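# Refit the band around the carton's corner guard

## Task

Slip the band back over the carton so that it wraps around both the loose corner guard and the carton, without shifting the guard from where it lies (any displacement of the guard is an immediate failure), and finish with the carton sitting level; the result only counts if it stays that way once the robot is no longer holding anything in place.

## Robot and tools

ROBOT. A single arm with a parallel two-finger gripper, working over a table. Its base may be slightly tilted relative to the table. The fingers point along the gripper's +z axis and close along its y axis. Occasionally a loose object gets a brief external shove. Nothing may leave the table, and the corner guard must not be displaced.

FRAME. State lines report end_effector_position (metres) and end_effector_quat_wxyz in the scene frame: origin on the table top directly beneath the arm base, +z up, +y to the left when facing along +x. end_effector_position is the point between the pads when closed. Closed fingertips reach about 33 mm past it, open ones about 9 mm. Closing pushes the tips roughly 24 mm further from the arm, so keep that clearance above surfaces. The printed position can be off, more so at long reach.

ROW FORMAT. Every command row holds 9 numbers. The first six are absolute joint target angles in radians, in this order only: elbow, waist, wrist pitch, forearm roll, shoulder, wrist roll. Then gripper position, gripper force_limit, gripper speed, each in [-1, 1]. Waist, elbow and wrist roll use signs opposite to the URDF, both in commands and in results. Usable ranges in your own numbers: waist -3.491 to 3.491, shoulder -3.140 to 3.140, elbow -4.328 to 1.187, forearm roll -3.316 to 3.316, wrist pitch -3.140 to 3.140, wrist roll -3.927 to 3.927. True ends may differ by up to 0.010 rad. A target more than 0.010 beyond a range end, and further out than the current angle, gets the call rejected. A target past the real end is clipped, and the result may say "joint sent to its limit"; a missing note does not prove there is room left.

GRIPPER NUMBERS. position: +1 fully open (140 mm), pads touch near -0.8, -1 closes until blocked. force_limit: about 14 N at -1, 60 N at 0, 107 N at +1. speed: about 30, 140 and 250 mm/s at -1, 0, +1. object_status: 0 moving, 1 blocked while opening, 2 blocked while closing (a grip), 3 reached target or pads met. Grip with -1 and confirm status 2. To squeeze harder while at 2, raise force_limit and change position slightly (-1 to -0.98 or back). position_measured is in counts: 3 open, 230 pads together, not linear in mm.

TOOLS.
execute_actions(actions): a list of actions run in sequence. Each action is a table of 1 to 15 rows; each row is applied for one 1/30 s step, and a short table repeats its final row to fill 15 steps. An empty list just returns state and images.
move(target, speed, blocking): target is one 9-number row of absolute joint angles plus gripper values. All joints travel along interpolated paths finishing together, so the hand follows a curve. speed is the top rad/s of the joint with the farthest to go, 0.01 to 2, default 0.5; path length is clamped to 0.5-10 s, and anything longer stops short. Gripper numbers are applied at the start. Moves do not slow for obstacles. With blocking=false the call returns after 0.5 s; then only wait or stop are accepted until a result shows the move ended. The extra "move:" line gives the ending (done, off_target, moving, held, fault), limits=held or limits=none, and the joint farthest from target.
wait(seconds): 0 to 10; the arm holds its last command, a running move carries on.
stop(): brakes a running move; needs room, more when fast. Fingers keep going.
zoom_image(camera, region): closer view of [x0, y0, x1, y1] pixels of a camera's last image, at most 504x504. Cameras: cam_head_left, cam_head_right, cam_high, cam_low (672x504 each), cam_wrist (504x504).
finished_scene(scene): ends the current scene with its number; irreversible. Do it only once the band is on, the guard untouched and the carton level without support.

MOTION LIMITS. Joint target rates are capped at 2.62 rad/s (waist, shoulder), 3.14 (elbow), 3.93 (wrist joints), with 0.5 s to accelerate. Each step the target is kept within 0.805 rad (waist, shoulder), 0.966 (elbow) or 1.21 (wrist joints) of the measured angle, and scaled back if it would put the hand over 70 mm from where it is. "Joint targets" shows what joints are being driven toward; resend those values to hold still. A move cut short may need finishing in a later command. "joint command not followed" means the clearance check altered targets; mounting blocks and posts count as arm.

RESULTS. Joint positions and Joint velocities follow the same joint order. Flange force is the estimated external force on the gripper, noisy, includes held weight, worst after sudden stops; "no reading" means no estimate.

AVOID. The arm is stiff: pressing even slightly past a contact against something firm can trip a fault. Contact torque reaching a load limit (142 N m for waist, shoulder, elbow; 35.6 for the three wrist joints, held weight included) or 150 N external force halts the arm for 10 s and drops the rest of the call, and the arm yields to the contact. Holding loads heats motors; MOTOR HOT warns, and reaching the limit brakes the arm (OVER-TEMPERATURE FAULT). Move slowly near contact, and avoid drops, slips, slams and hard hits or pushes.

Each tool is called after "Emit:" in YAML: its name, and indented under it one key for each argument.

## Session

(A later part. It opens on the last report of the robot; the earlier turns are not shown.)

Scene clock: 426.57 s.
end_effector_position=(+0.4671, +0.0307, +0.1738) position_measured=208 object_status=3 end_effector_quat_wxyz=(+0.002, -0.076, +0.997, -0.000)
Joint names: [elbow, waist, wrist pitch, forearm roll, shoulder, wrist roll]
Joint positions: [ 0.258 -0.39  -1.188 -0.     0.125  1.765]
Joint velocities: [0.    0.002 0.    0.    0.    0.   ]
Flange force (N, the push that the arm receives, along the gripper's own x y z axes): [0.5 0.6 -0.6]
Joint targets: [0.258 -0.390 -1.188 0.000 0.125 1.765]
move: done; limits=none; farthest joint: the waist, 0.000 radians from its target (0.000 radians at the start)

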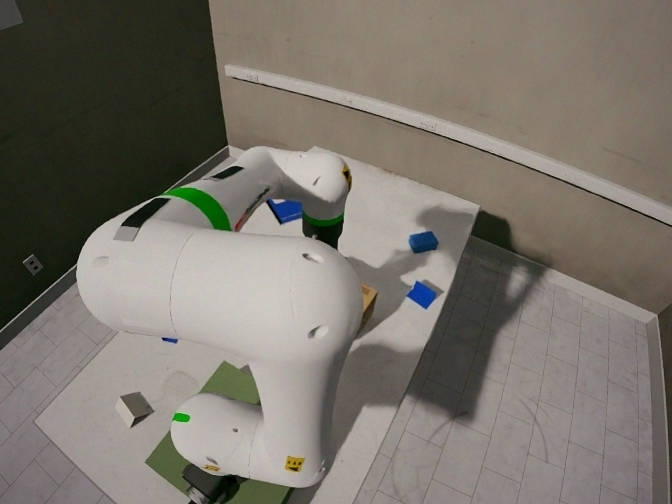

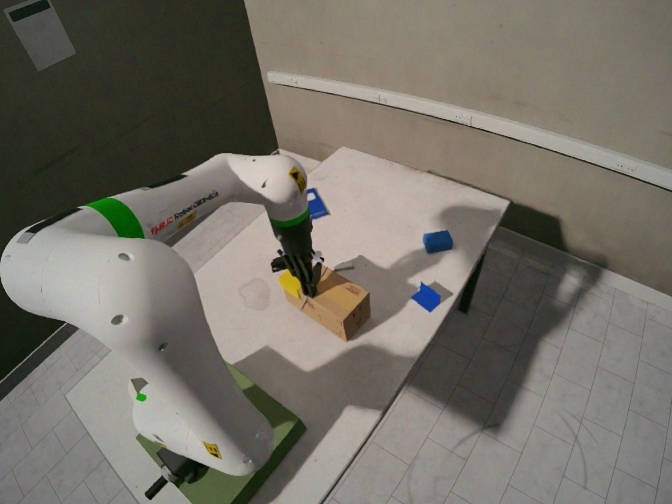

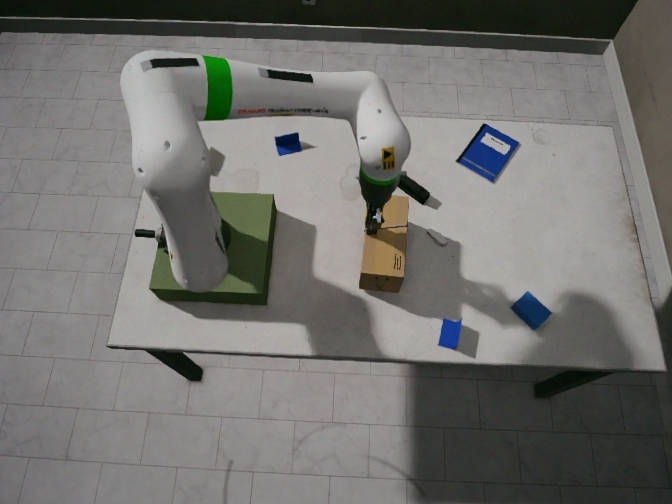

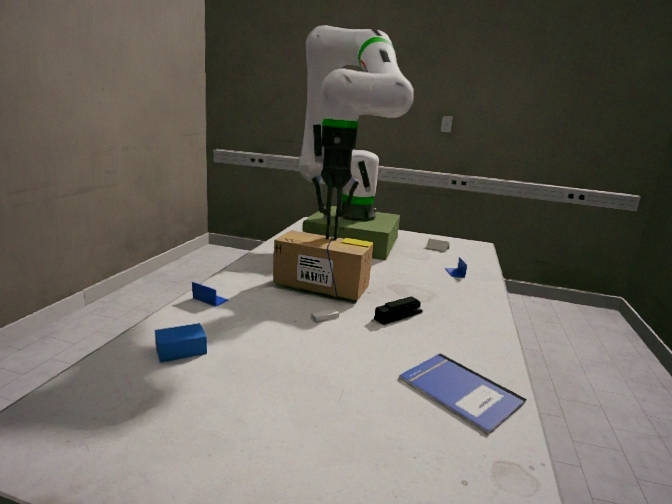

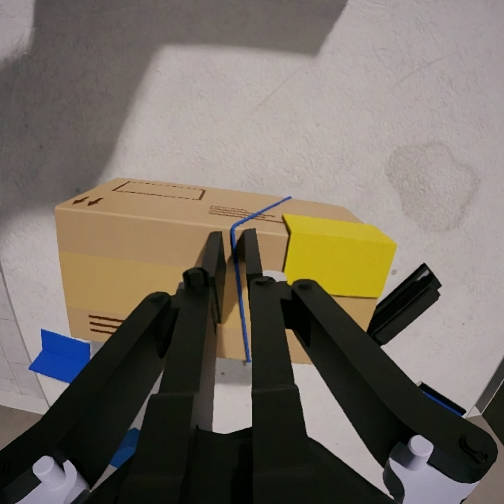

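Emit:
move:
  target: [0.25934, -0.39028, -1.18523, 0, 0.12623, 1.76508, -0.62, -1, -1]
  speed: 0.01

Emit:
zoom_image:
  camera: "cam_wrist"
  region: [205, 215, 265, 260]

Scene clock: 434.17 s.
end_effector_position=(+0.4671, +0.0307, +0.1729) position_measured=208 object_status=3 end_effector_quat_wxyz=(+0.002, -0.076, +0.997, -0.000)
Joint names: [elbow, waist, wrist pitch, forearm roll, shoulder, wrist roll]
Joint positions: [ 0.259 -0.39  -1.185 -0.     0.126  1.765]
Joint velocities: [ 0. -0. -0.  0.  0.  0.]
Flange force (N, the push that the arm receives, along the gripper's own x y z axes): [7.1 2.5 -17.3]
Joint targets: [0.259 -0.390 -1.185 0.000 0.126 1.765]
move: done; limits=none; farthest joint: the waist, 0.000 radians from its target (0.000 radians at the start)

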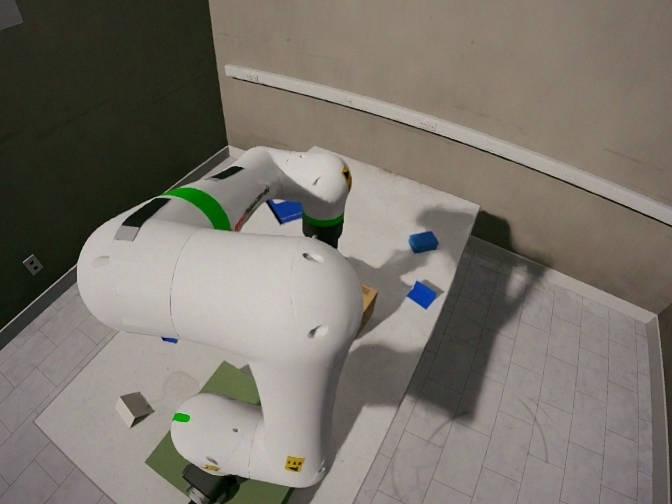

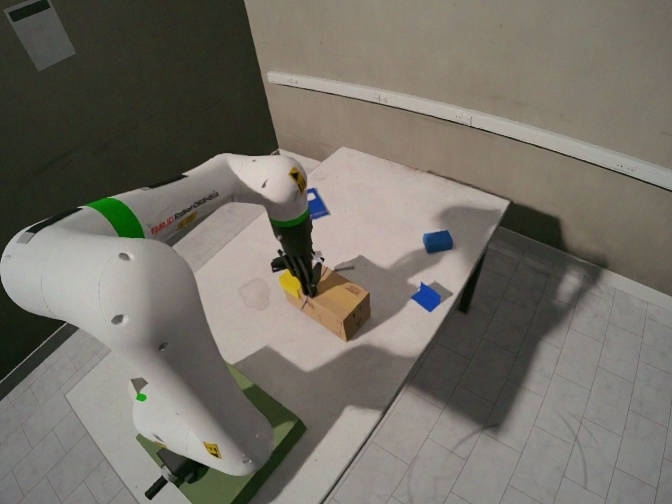

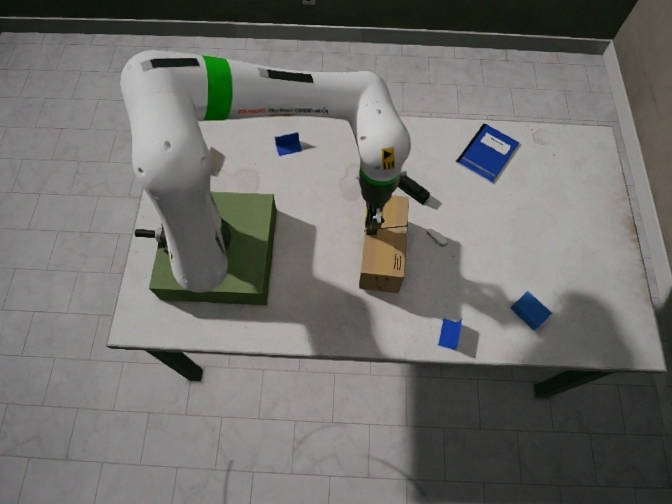

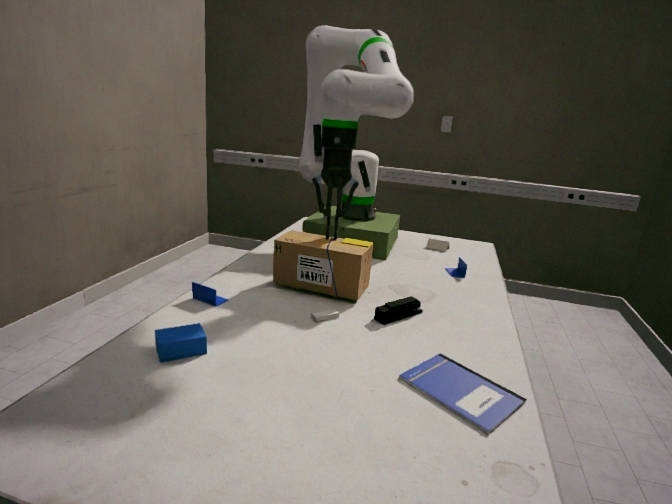

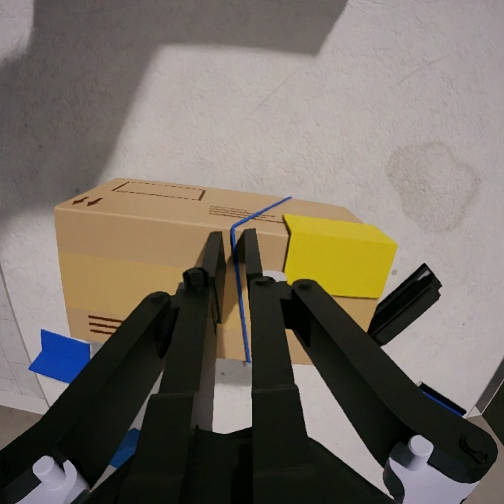

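Region (205, 215, 265, 260) of cam_wrist's 504x504 image, scaled by 8.400, with more detail than that image has; it fills the top 378 rows of this view, and the rest is white.

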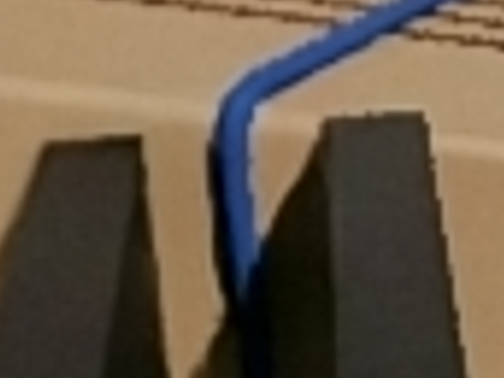

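Emit:
move:
  target: [0.25869, -0.39028, -1.18630, 0, 0.12581, 1.76508, -0.62, -1, -1]
  speed: 0.01

Scene clock: 438.70 s.
end_effector_position=(+0.4670, +0.0307, +0.1732) position_measured=208 object_status=3 end_effector_quat_wxyz=(+0.002, -0.076, +0.997, -0.000)
Joint names: [elbow, waist, wrist pitch, forearm roll, shoulder, wrist roll]
Joint positions: [ 0.259 -0.39  -1.186 -0.     0.126  1.765]
Joint velocities: [-0.001  0.    -0.001  0.    -0.001 -0.   ]
Flange force (N, the push that the arm receives, along the gripper's own x y z axes): [5.6 2.3 0.5]
Joint targets: [0.259 -0.390 -1.186 0.000 0.126 1.765]
move: done; limits=none; farthest joint: the waist, 0.000 radians from its target (0.000 radians at the start)

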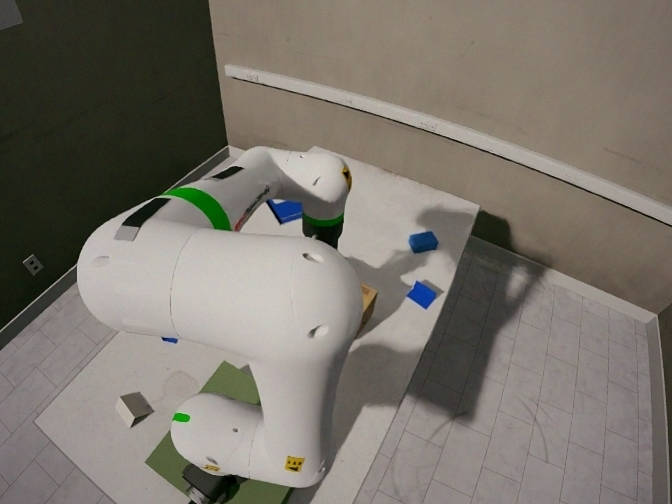

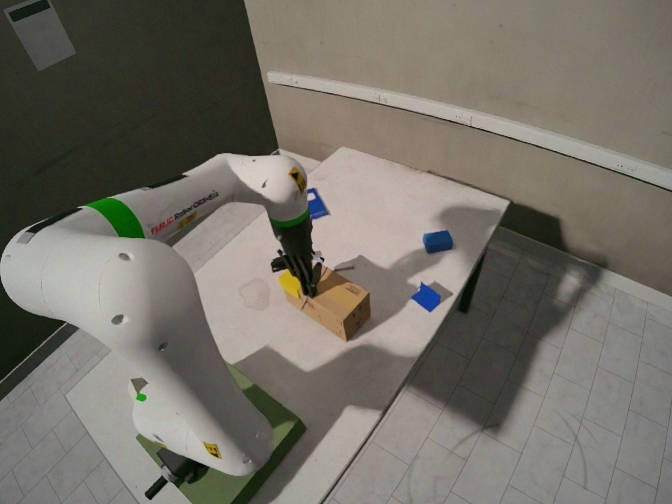

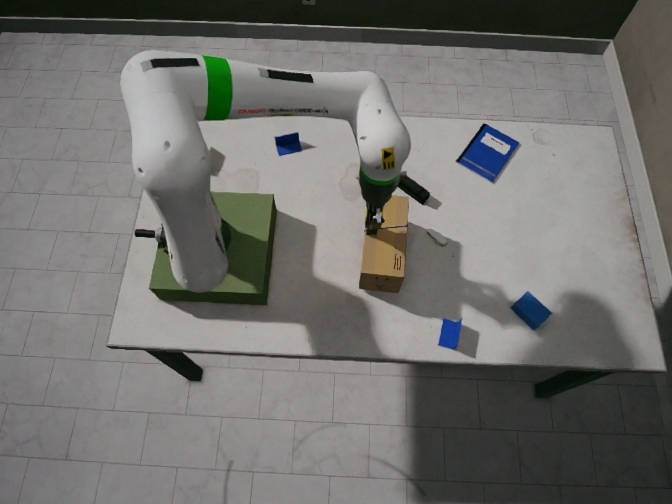

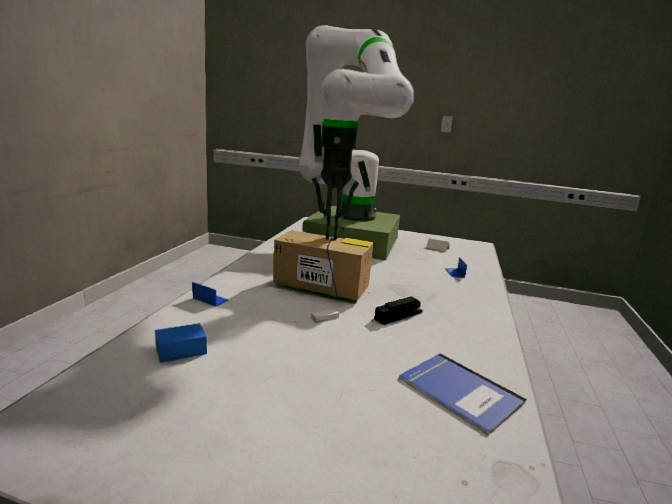

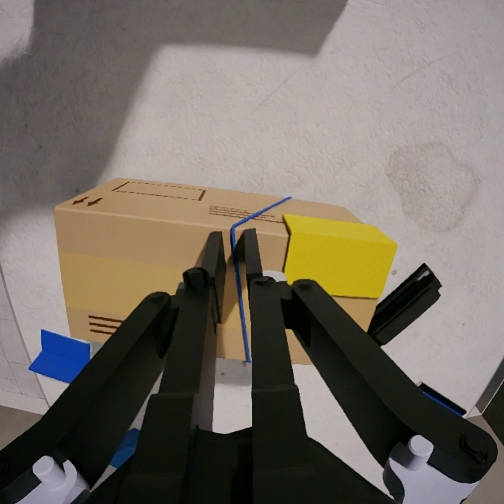

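Emit:
move:
  target: [0.25869, -0.39028, -1.18630, 0, 0.12581, 1.76508, -1, -0.7, -1]
  speed: 0.01

Emit:
zoom_image:
  camera: "cam_wrist"
  region: [190, 190, 300, 280]

Scene clock: 447.00 s.
end_effector_position=(+0.4671, +0.0307, +0.1733) position_measured=230 object_status=3 end_effector_quat_wxyz=(+0.002, -0.076, +0.997, -0.000)
Joint names: [elbow, waist, wrist pitch, forearm roll, shoulder, wrist roll]
Joint positions: [ 0.259 -0.39  -1.186 -0.     0.126  1.765]
Joint velocities: [-0.    -0.001 -0.    -0.     0.    -0.   ]
Flange force (N, the push that the arm receives, along the gripper's own x y z axes): [2.9 0.5 -0.4]
Joint targets: [0.259 -0.390 -1.186 0.000 0.126 1.765]
move: done; limits=none; farthest joint: the waist, 0.000 radians from its target (0.000 radians at the start)

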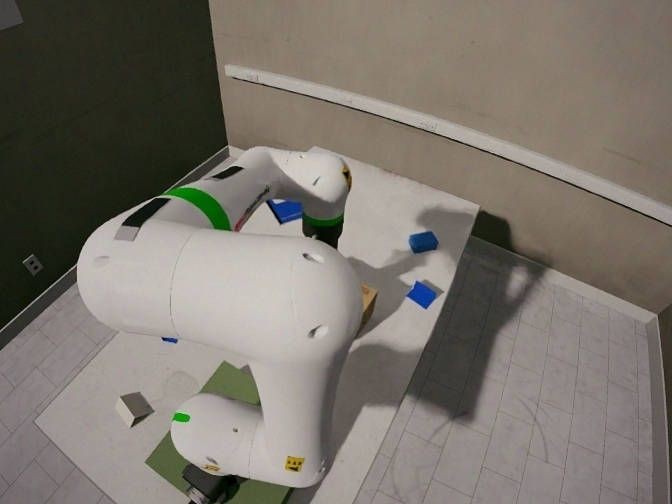

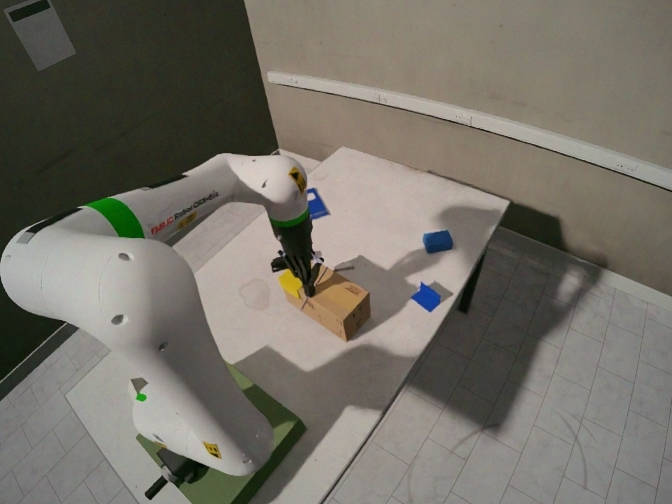

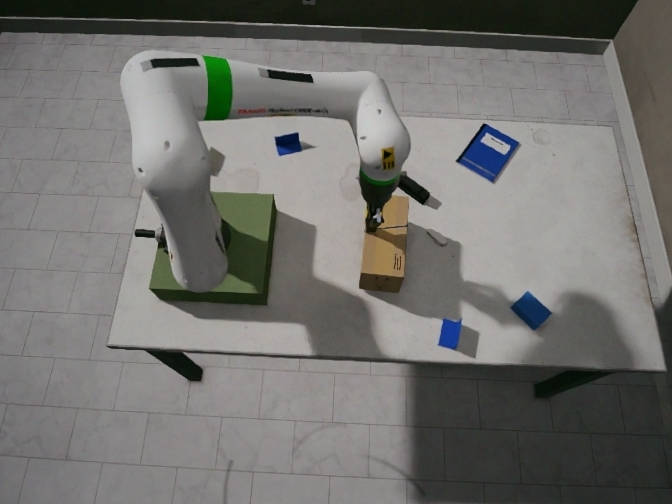

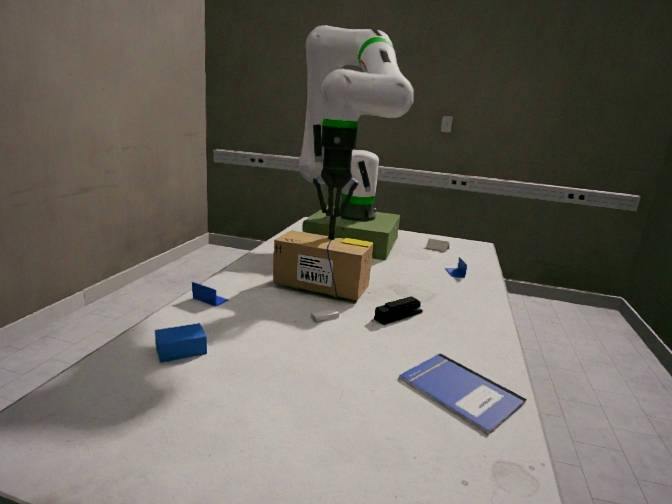

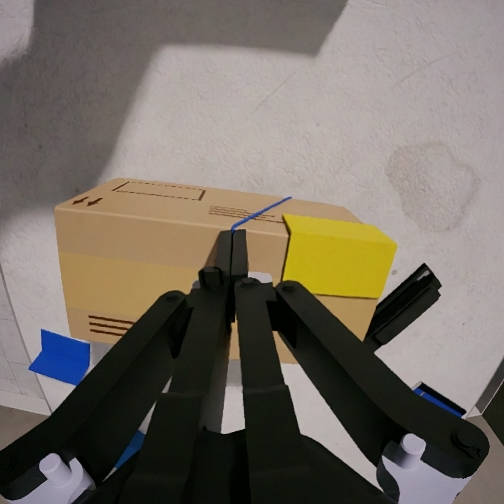

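Region (190, 190, 300, 280) of cam_wrist's 504x504 image, scaled by 4.582, with more detail than that image has; it fills the top 412 rows of this view, and the rest is white.

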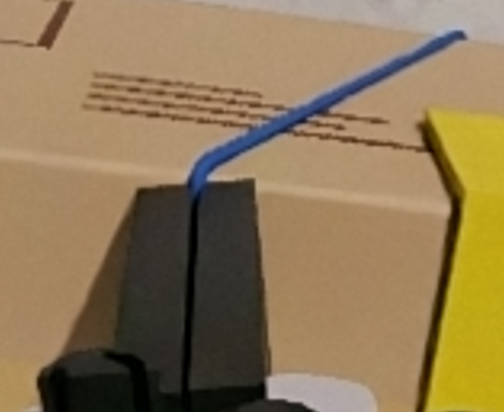

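Emit:
move:
  target: [0.26092, -0.39383, -1.19938, 0, 0.11050, 1.76863, -1, -0.7, -1]
  speed: 0.02

Emit:
zoom_image:
  camera: "cam_wrist"
  region: [190, 190, 300, 280]

Emit:
zoom_image:
  camera: "cam_low"
  region: [300, 215, 380, 305]

Scene clock: 463.07 s.
end_effector_position=(+0.4630, +0.0310, +0.1792) position_measured=230 object_status=3 end_effector_quat_wxyz=(+0.002, -0.076, +0.997, -0.000)
Joint names: [elbow, waist, wrist pitch, forearm roll, shoulder, wrist roll]
Joint positions: [ 0.261 -0.394 -1.199 -0.     0.111  1.769]
Joint velocities: [ 0.  0. -0. -0. -0. -0.]
Flange force (N, the push that the arm receives, along the gripper's own x y z axes): [-0.4 0.1 0.7]
Joint targets: [0.261 -0.394 -1.199 0.000 0.110 1.769]
move: done; limits=none; farthest joint: the waist, 0.000 radians from its target (0.004 radians at the start)

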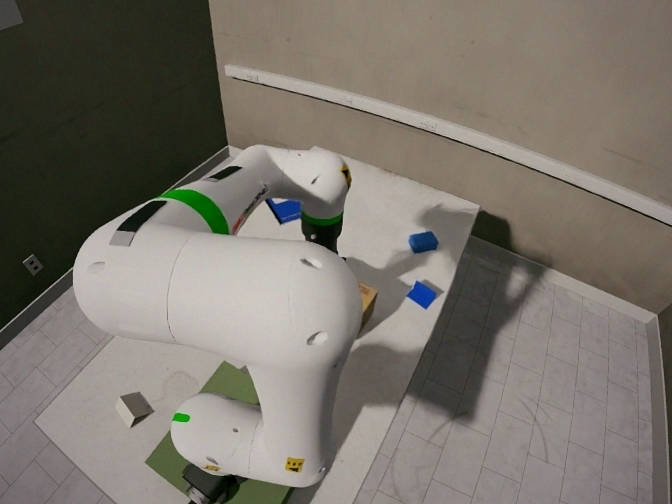

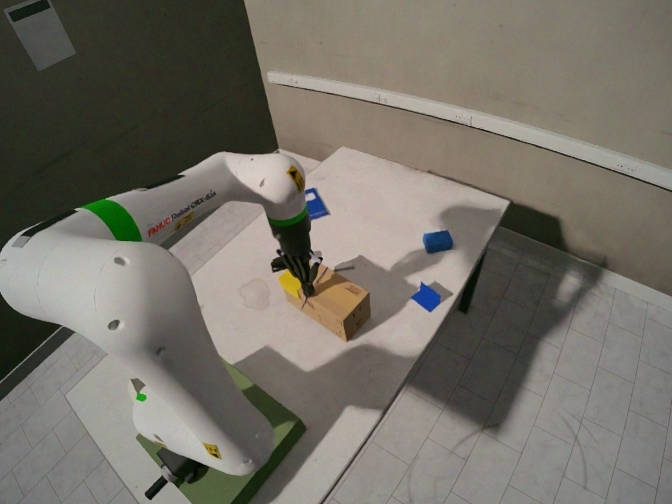

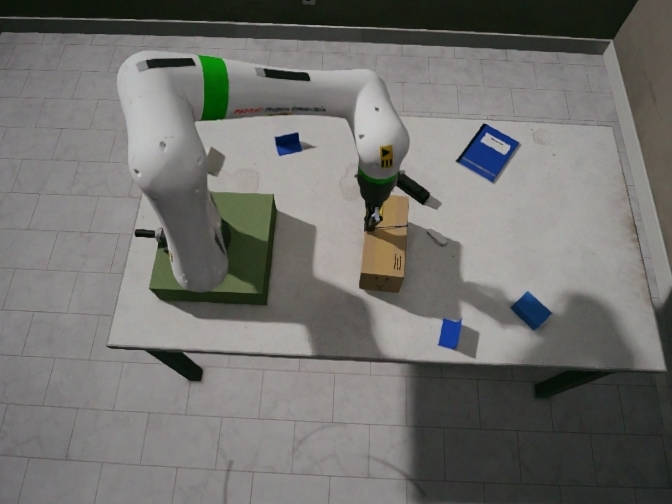

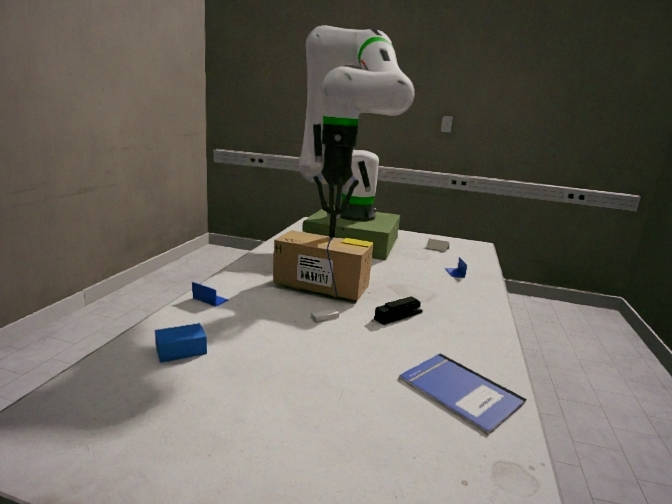

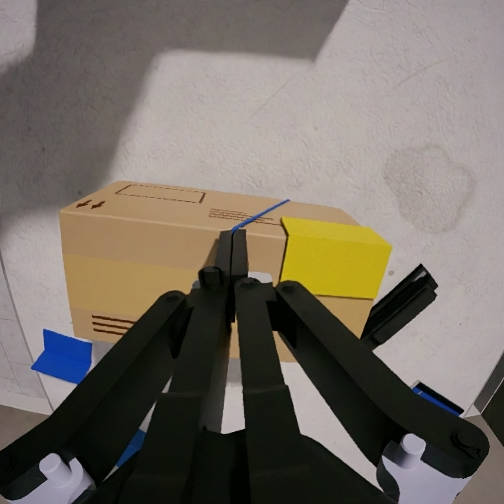

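Region (190, 190, 300, 280) of cam_wrist's 504x504 image, scaled by 4.582, with more detail than that image has; it fills the top 412 rows of this view, and the rest is white.

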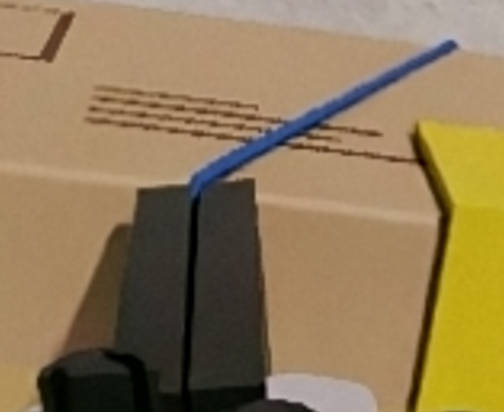

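Region (300, 215, 380, 305) of cam_low's 672x504 image, scaled by 5.600, with more detail than that image has.

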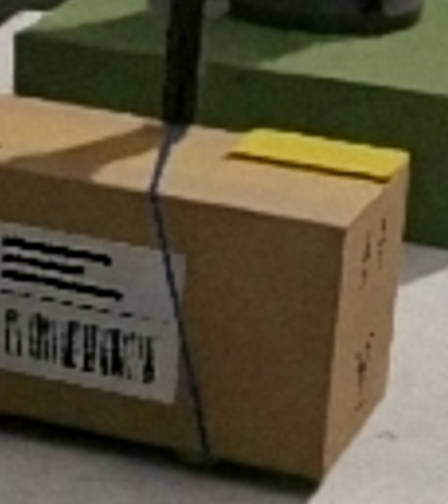

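Emit:
move:
  target: [0.27782, -0.40491, -1.22083, 0, 0.07215, 1.77971, -1, -0.7, -1]
  speed: 0.03

Emit:
zoom_image:
  camera: "cam_wrist"
  region: [170, 180, 330, 300]

Emit:
zoom_image:
  camera: "cam_low"
  region: [265, 210, 385, 310]

Emit:
zoom_image:
  camera: "cam_head_right"
  region: [265, 245, 345, 320]

Scene clock: 483.37 s.
end_effector_position=(+0.4510, +0.0317, +0.1892) position_measured=230 object_status=3 end_effector_quat_wxyz=(+0.002, -0.076, +0.997, -0.000)
Joint names: [elbow, waist, wrist pitch, forearm roll, shoulder, wrist roll]
Joint positions: [ 0.278 -0.405 -1.221 -0.     0.072  1.78 ]
Joint velocities: [ 0.    -0.001 -0.     0.     0.     0.   ]
Flange force (N, the push that the arm receives, along the gripper's own x y z axes): [-3.8 1.1 0.6]
Joint targets: [0.278 -0.405 -1.221 0.000 0.072 1.780]
move: done; limits=none; farthest joint: the waist, 0.000 radians from its target (0.011 radians at the start)

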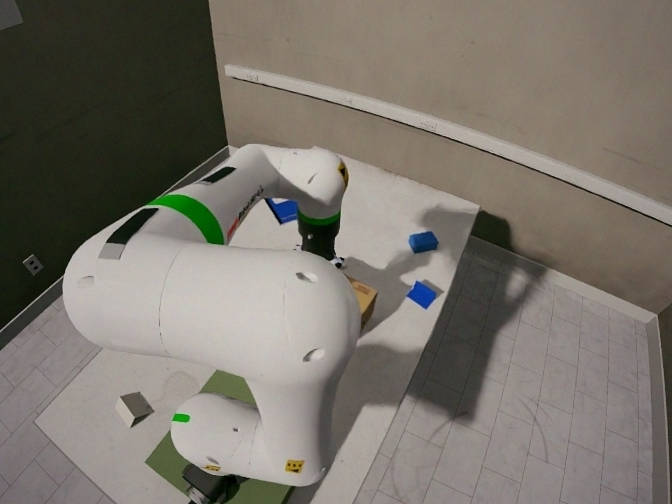

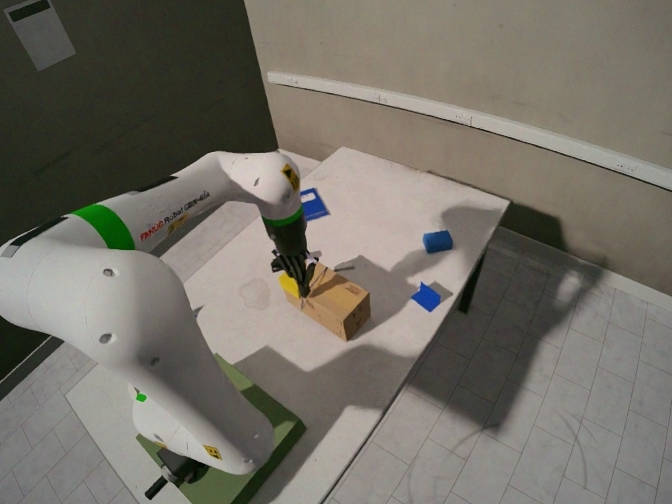

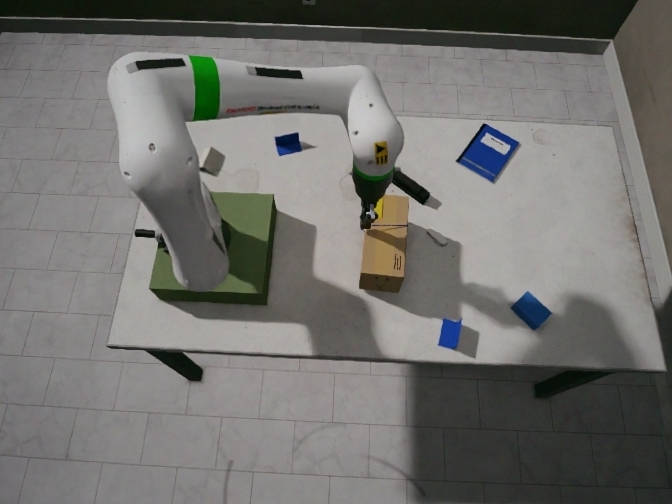

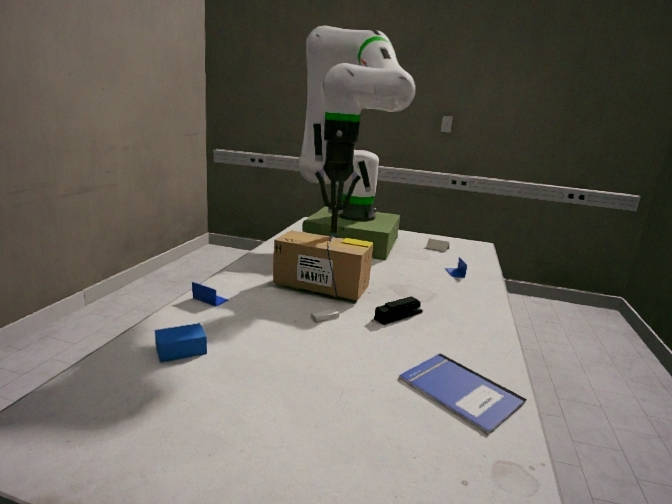

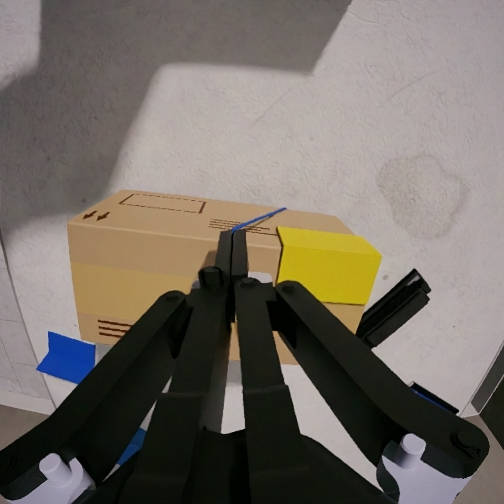

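Region (170, 180, 330, 300) of cam_wrist's 504x504 image, scaled by 3.150, with more detail than that image has; it fills the top 378 rows of this view, and the rest is white.

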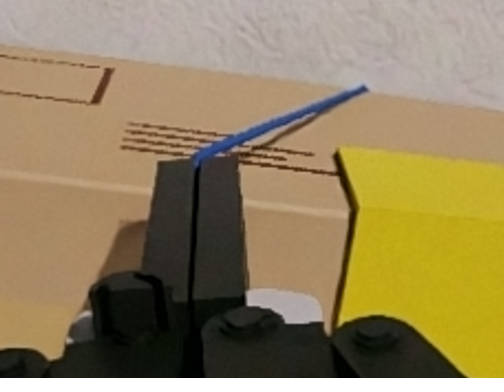

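Region (265, 210, 385, 310) of cam_low's 672x504 image, scaled by 4.200, with more detail than that image has.

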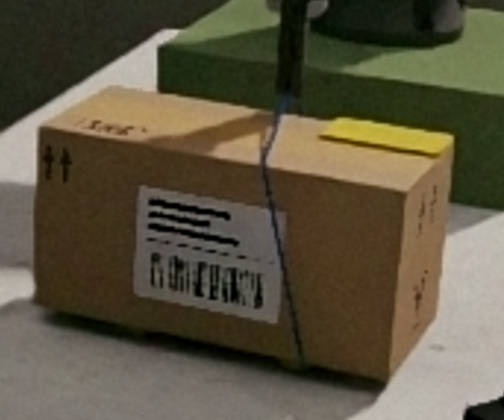

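Region (265, 245, 345, 320) of cam_head_right's 672x504 image, scaled by 6.300, with more detail than that image has; it fills the top 472 rows of this view, and the rest is white.

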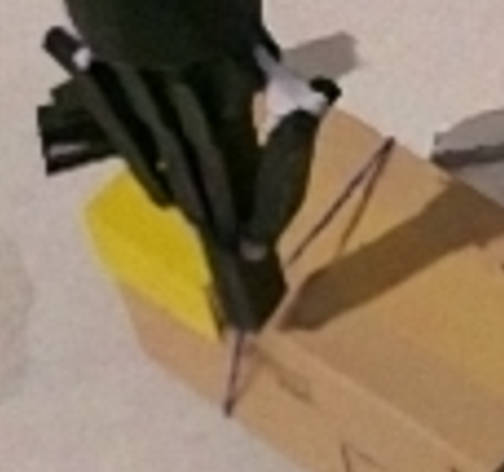

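Emit:
move:
  target: [0.29414, -0.43808, -1.21983, 0, 0.05683, 1.85388, -1, -0.7, -1]
  speed: 0.06

Emit:
zoom_image:
  camera: "cam_wrist"
  region: [170, 180, 330, 300]

Emit:
zoom_image:
  camera: "cam_low"
  region: [265, 210, 385, 310]

Emit:
zoom_image:
  camera: "cam_head_right"
  region: [265, 245, 345, 320]

Scene clock: 553.90 s.
end_effector_position=(+0.4438, +0.0442, +0.1892) position_measured=230 object_status=3 end_effector_quat_wxyz=(+0.002, -0.056, +0.998, -0.000)
Joint names: [elbow, waist, wrist pitch, forearm roll, shoulder, wrist roll]
Joint positions: [ 0.294 -0.438 -1.22  -0.     0.057  1.854]
Joint velocities: [-0.     0.001  0.001  0.     0.    -0.   ]
Flange force (N, the push that the arm receives, along the gripper's own x y z axes): [-1.5 0.8 1.6]
Joint targets: [0.294 -0.438 -1.220 0.000 0.057 1.854]
move: done; limits=none; farthest joint: the waist, 0.000 radians from its target (0.033 radians at the start)

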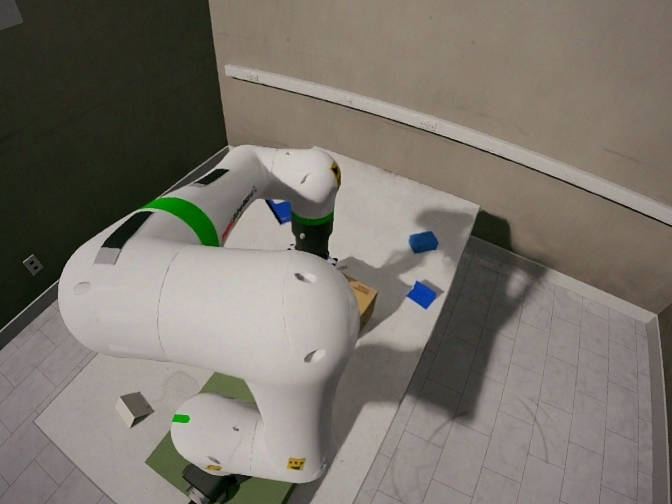

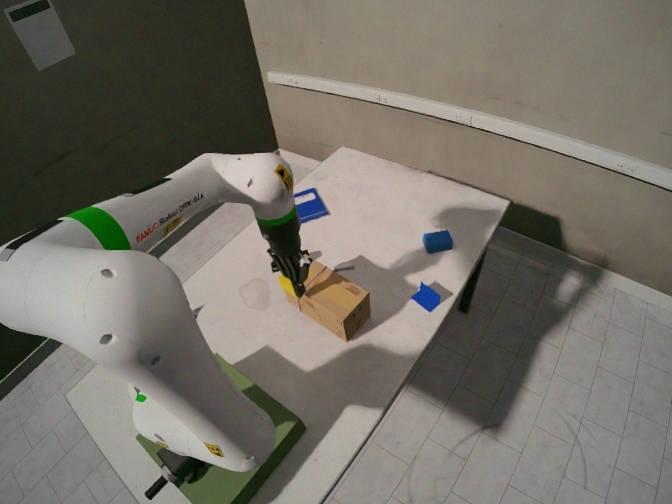

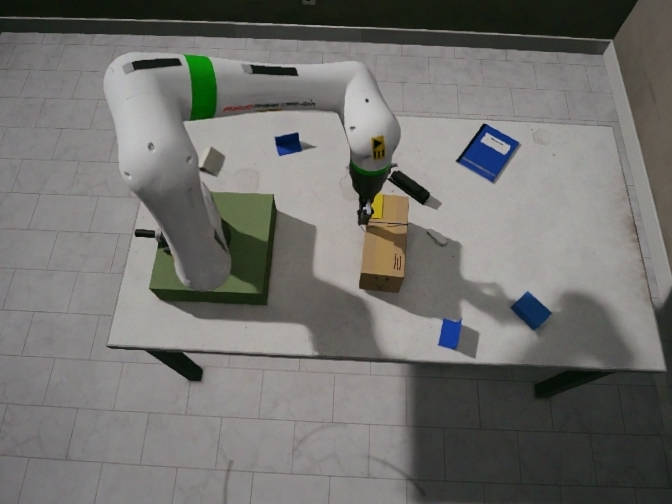

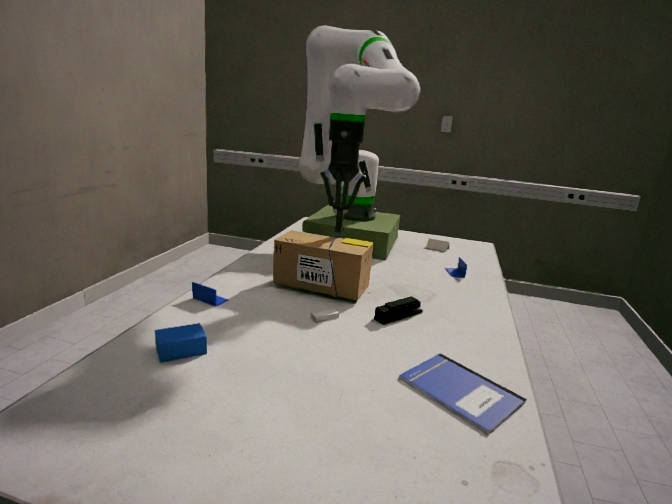

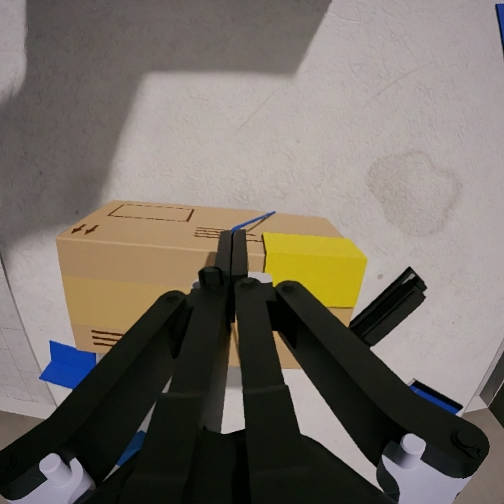

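Region (170, 180, 330, 300) of cam_wrist's 504x504 image, scaled by 3.150, with more detail than that image has; it fills the top 378 rows of this view, and the rest is white.

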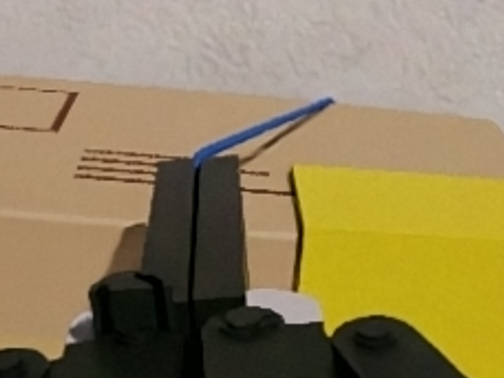

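Region (265, 210, 385, 310) of cam_low's 672x504 image, scaled by 4.200, with more detail than that image has.

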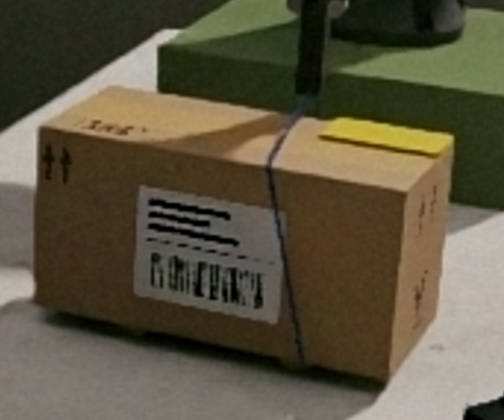

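Region (265, 245, 345, 320) of cam_head_right's 672x504 image, scaled by 6.300, with more detail than that image has; it fills the top 472 rows of this view, and the rest is white.

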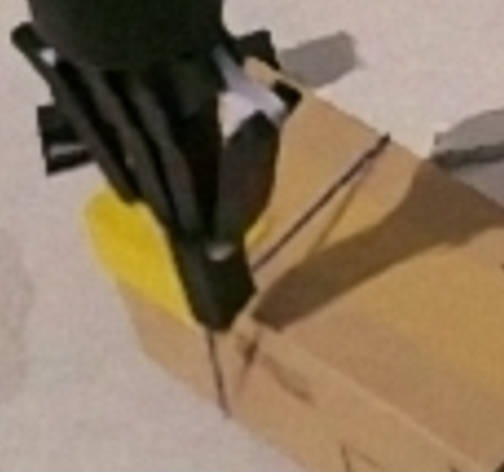

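Emit:
move:
  target: [0.27810, -0.50161, -1.22081, 0, 0.07189, 2.00741, -1, -0.7, -1]
  speed: 0.08

Emit:
zoom_image:
  camera: "cam_wrist"
  region: [160, 180, 360, 320]

Emit:
zoom_image:
  camera: "cam_low"
  region: [265, 210, 385, 310]

Emit:
zoom_image:
  camera: "cam_head_right"
  region: [265, 245, 345, 320]

Scene clock: 577.47 s.
end_effector_position=(+0.4457, +0.0751, +0.1892) position_measured=230 object_status=3 end_effector_quat_wxyz=(+0.002, -0.011, +1.000, -0.000)
Joint names: [elbow, waist, wrist pitch, forearm roll, shoulder, wrist roll]
Joint positions: [ 0.278 -0.502 -1.221 -0.     0.072  2.007]
Joint velocities: [ 0.     0.     0.002 -0.    -0.     0.   ]
Flange force (N, the push that the arm receives, along the gripper's own x y z axes): [-0.6 1.0 2.5]
Joint targets: [0.278 -0.502 -1.221 0.000 0.072 2.007]
move: done; limits=none; farthest joint: the waist, 0.000 radians from its target (0.064 radians at the start)

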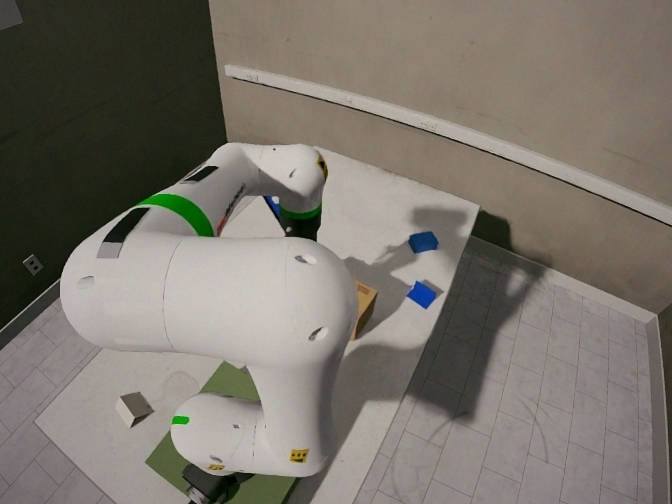

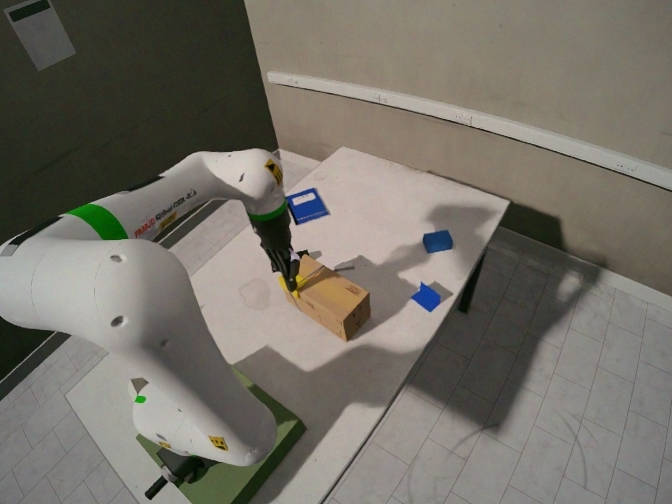

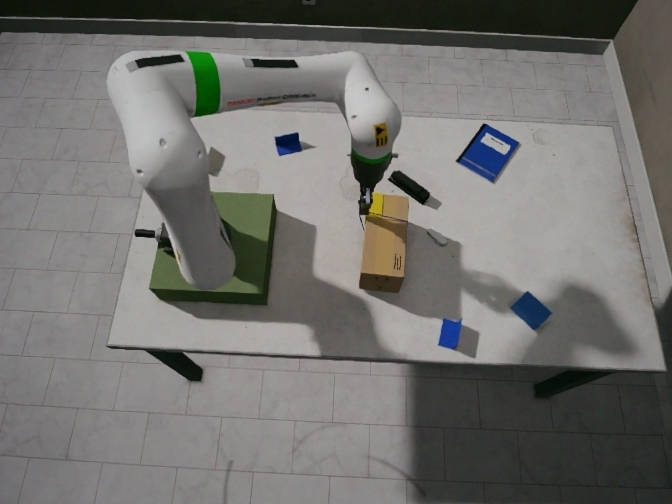

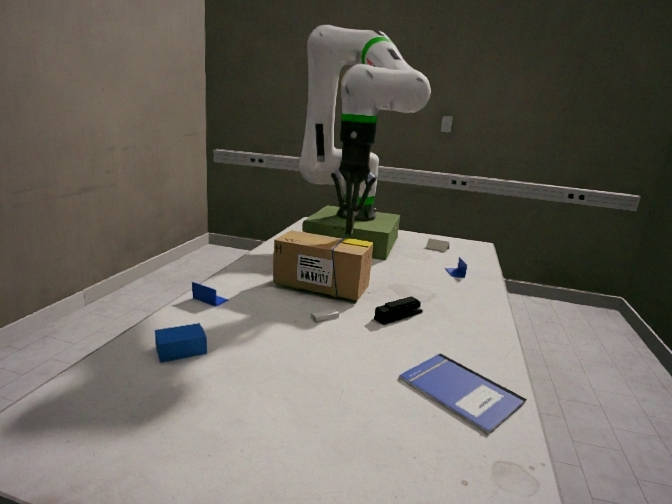

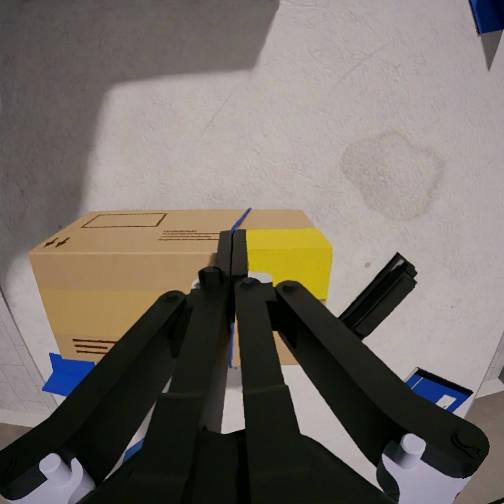

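Region (160, 180, 360, 320) of cam_wrist's 504x504 image, scaled by 2.520, with more detail than that image has; it fills the top 353 rows of this view, and the rest is white.

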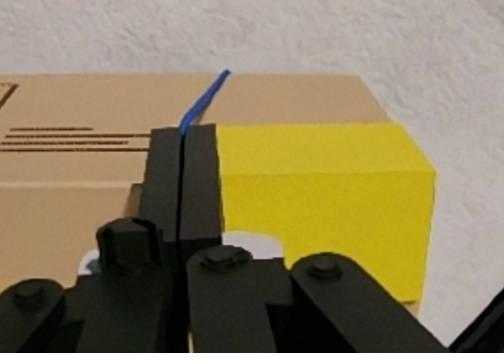

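Region (265, 210, 385, 310) of cam_low's 672x504 image, scaled by 4.200, with more detail than that image has.

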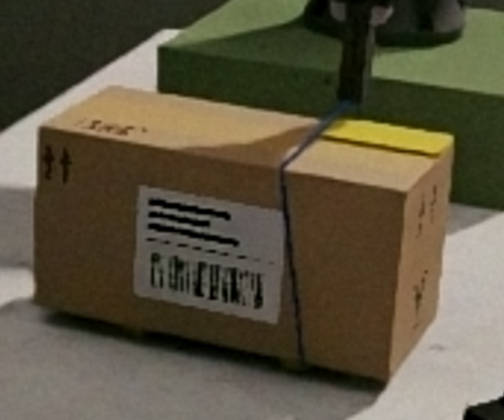

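Region (265, 245, 345, 320) of cam_head_right's 672x504 image, scaled by 6.300, with more detail than that image has; it fills the top 472 rows of this view, and the rest is white.

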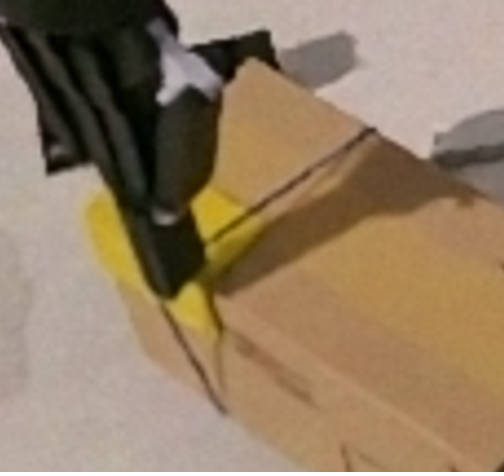

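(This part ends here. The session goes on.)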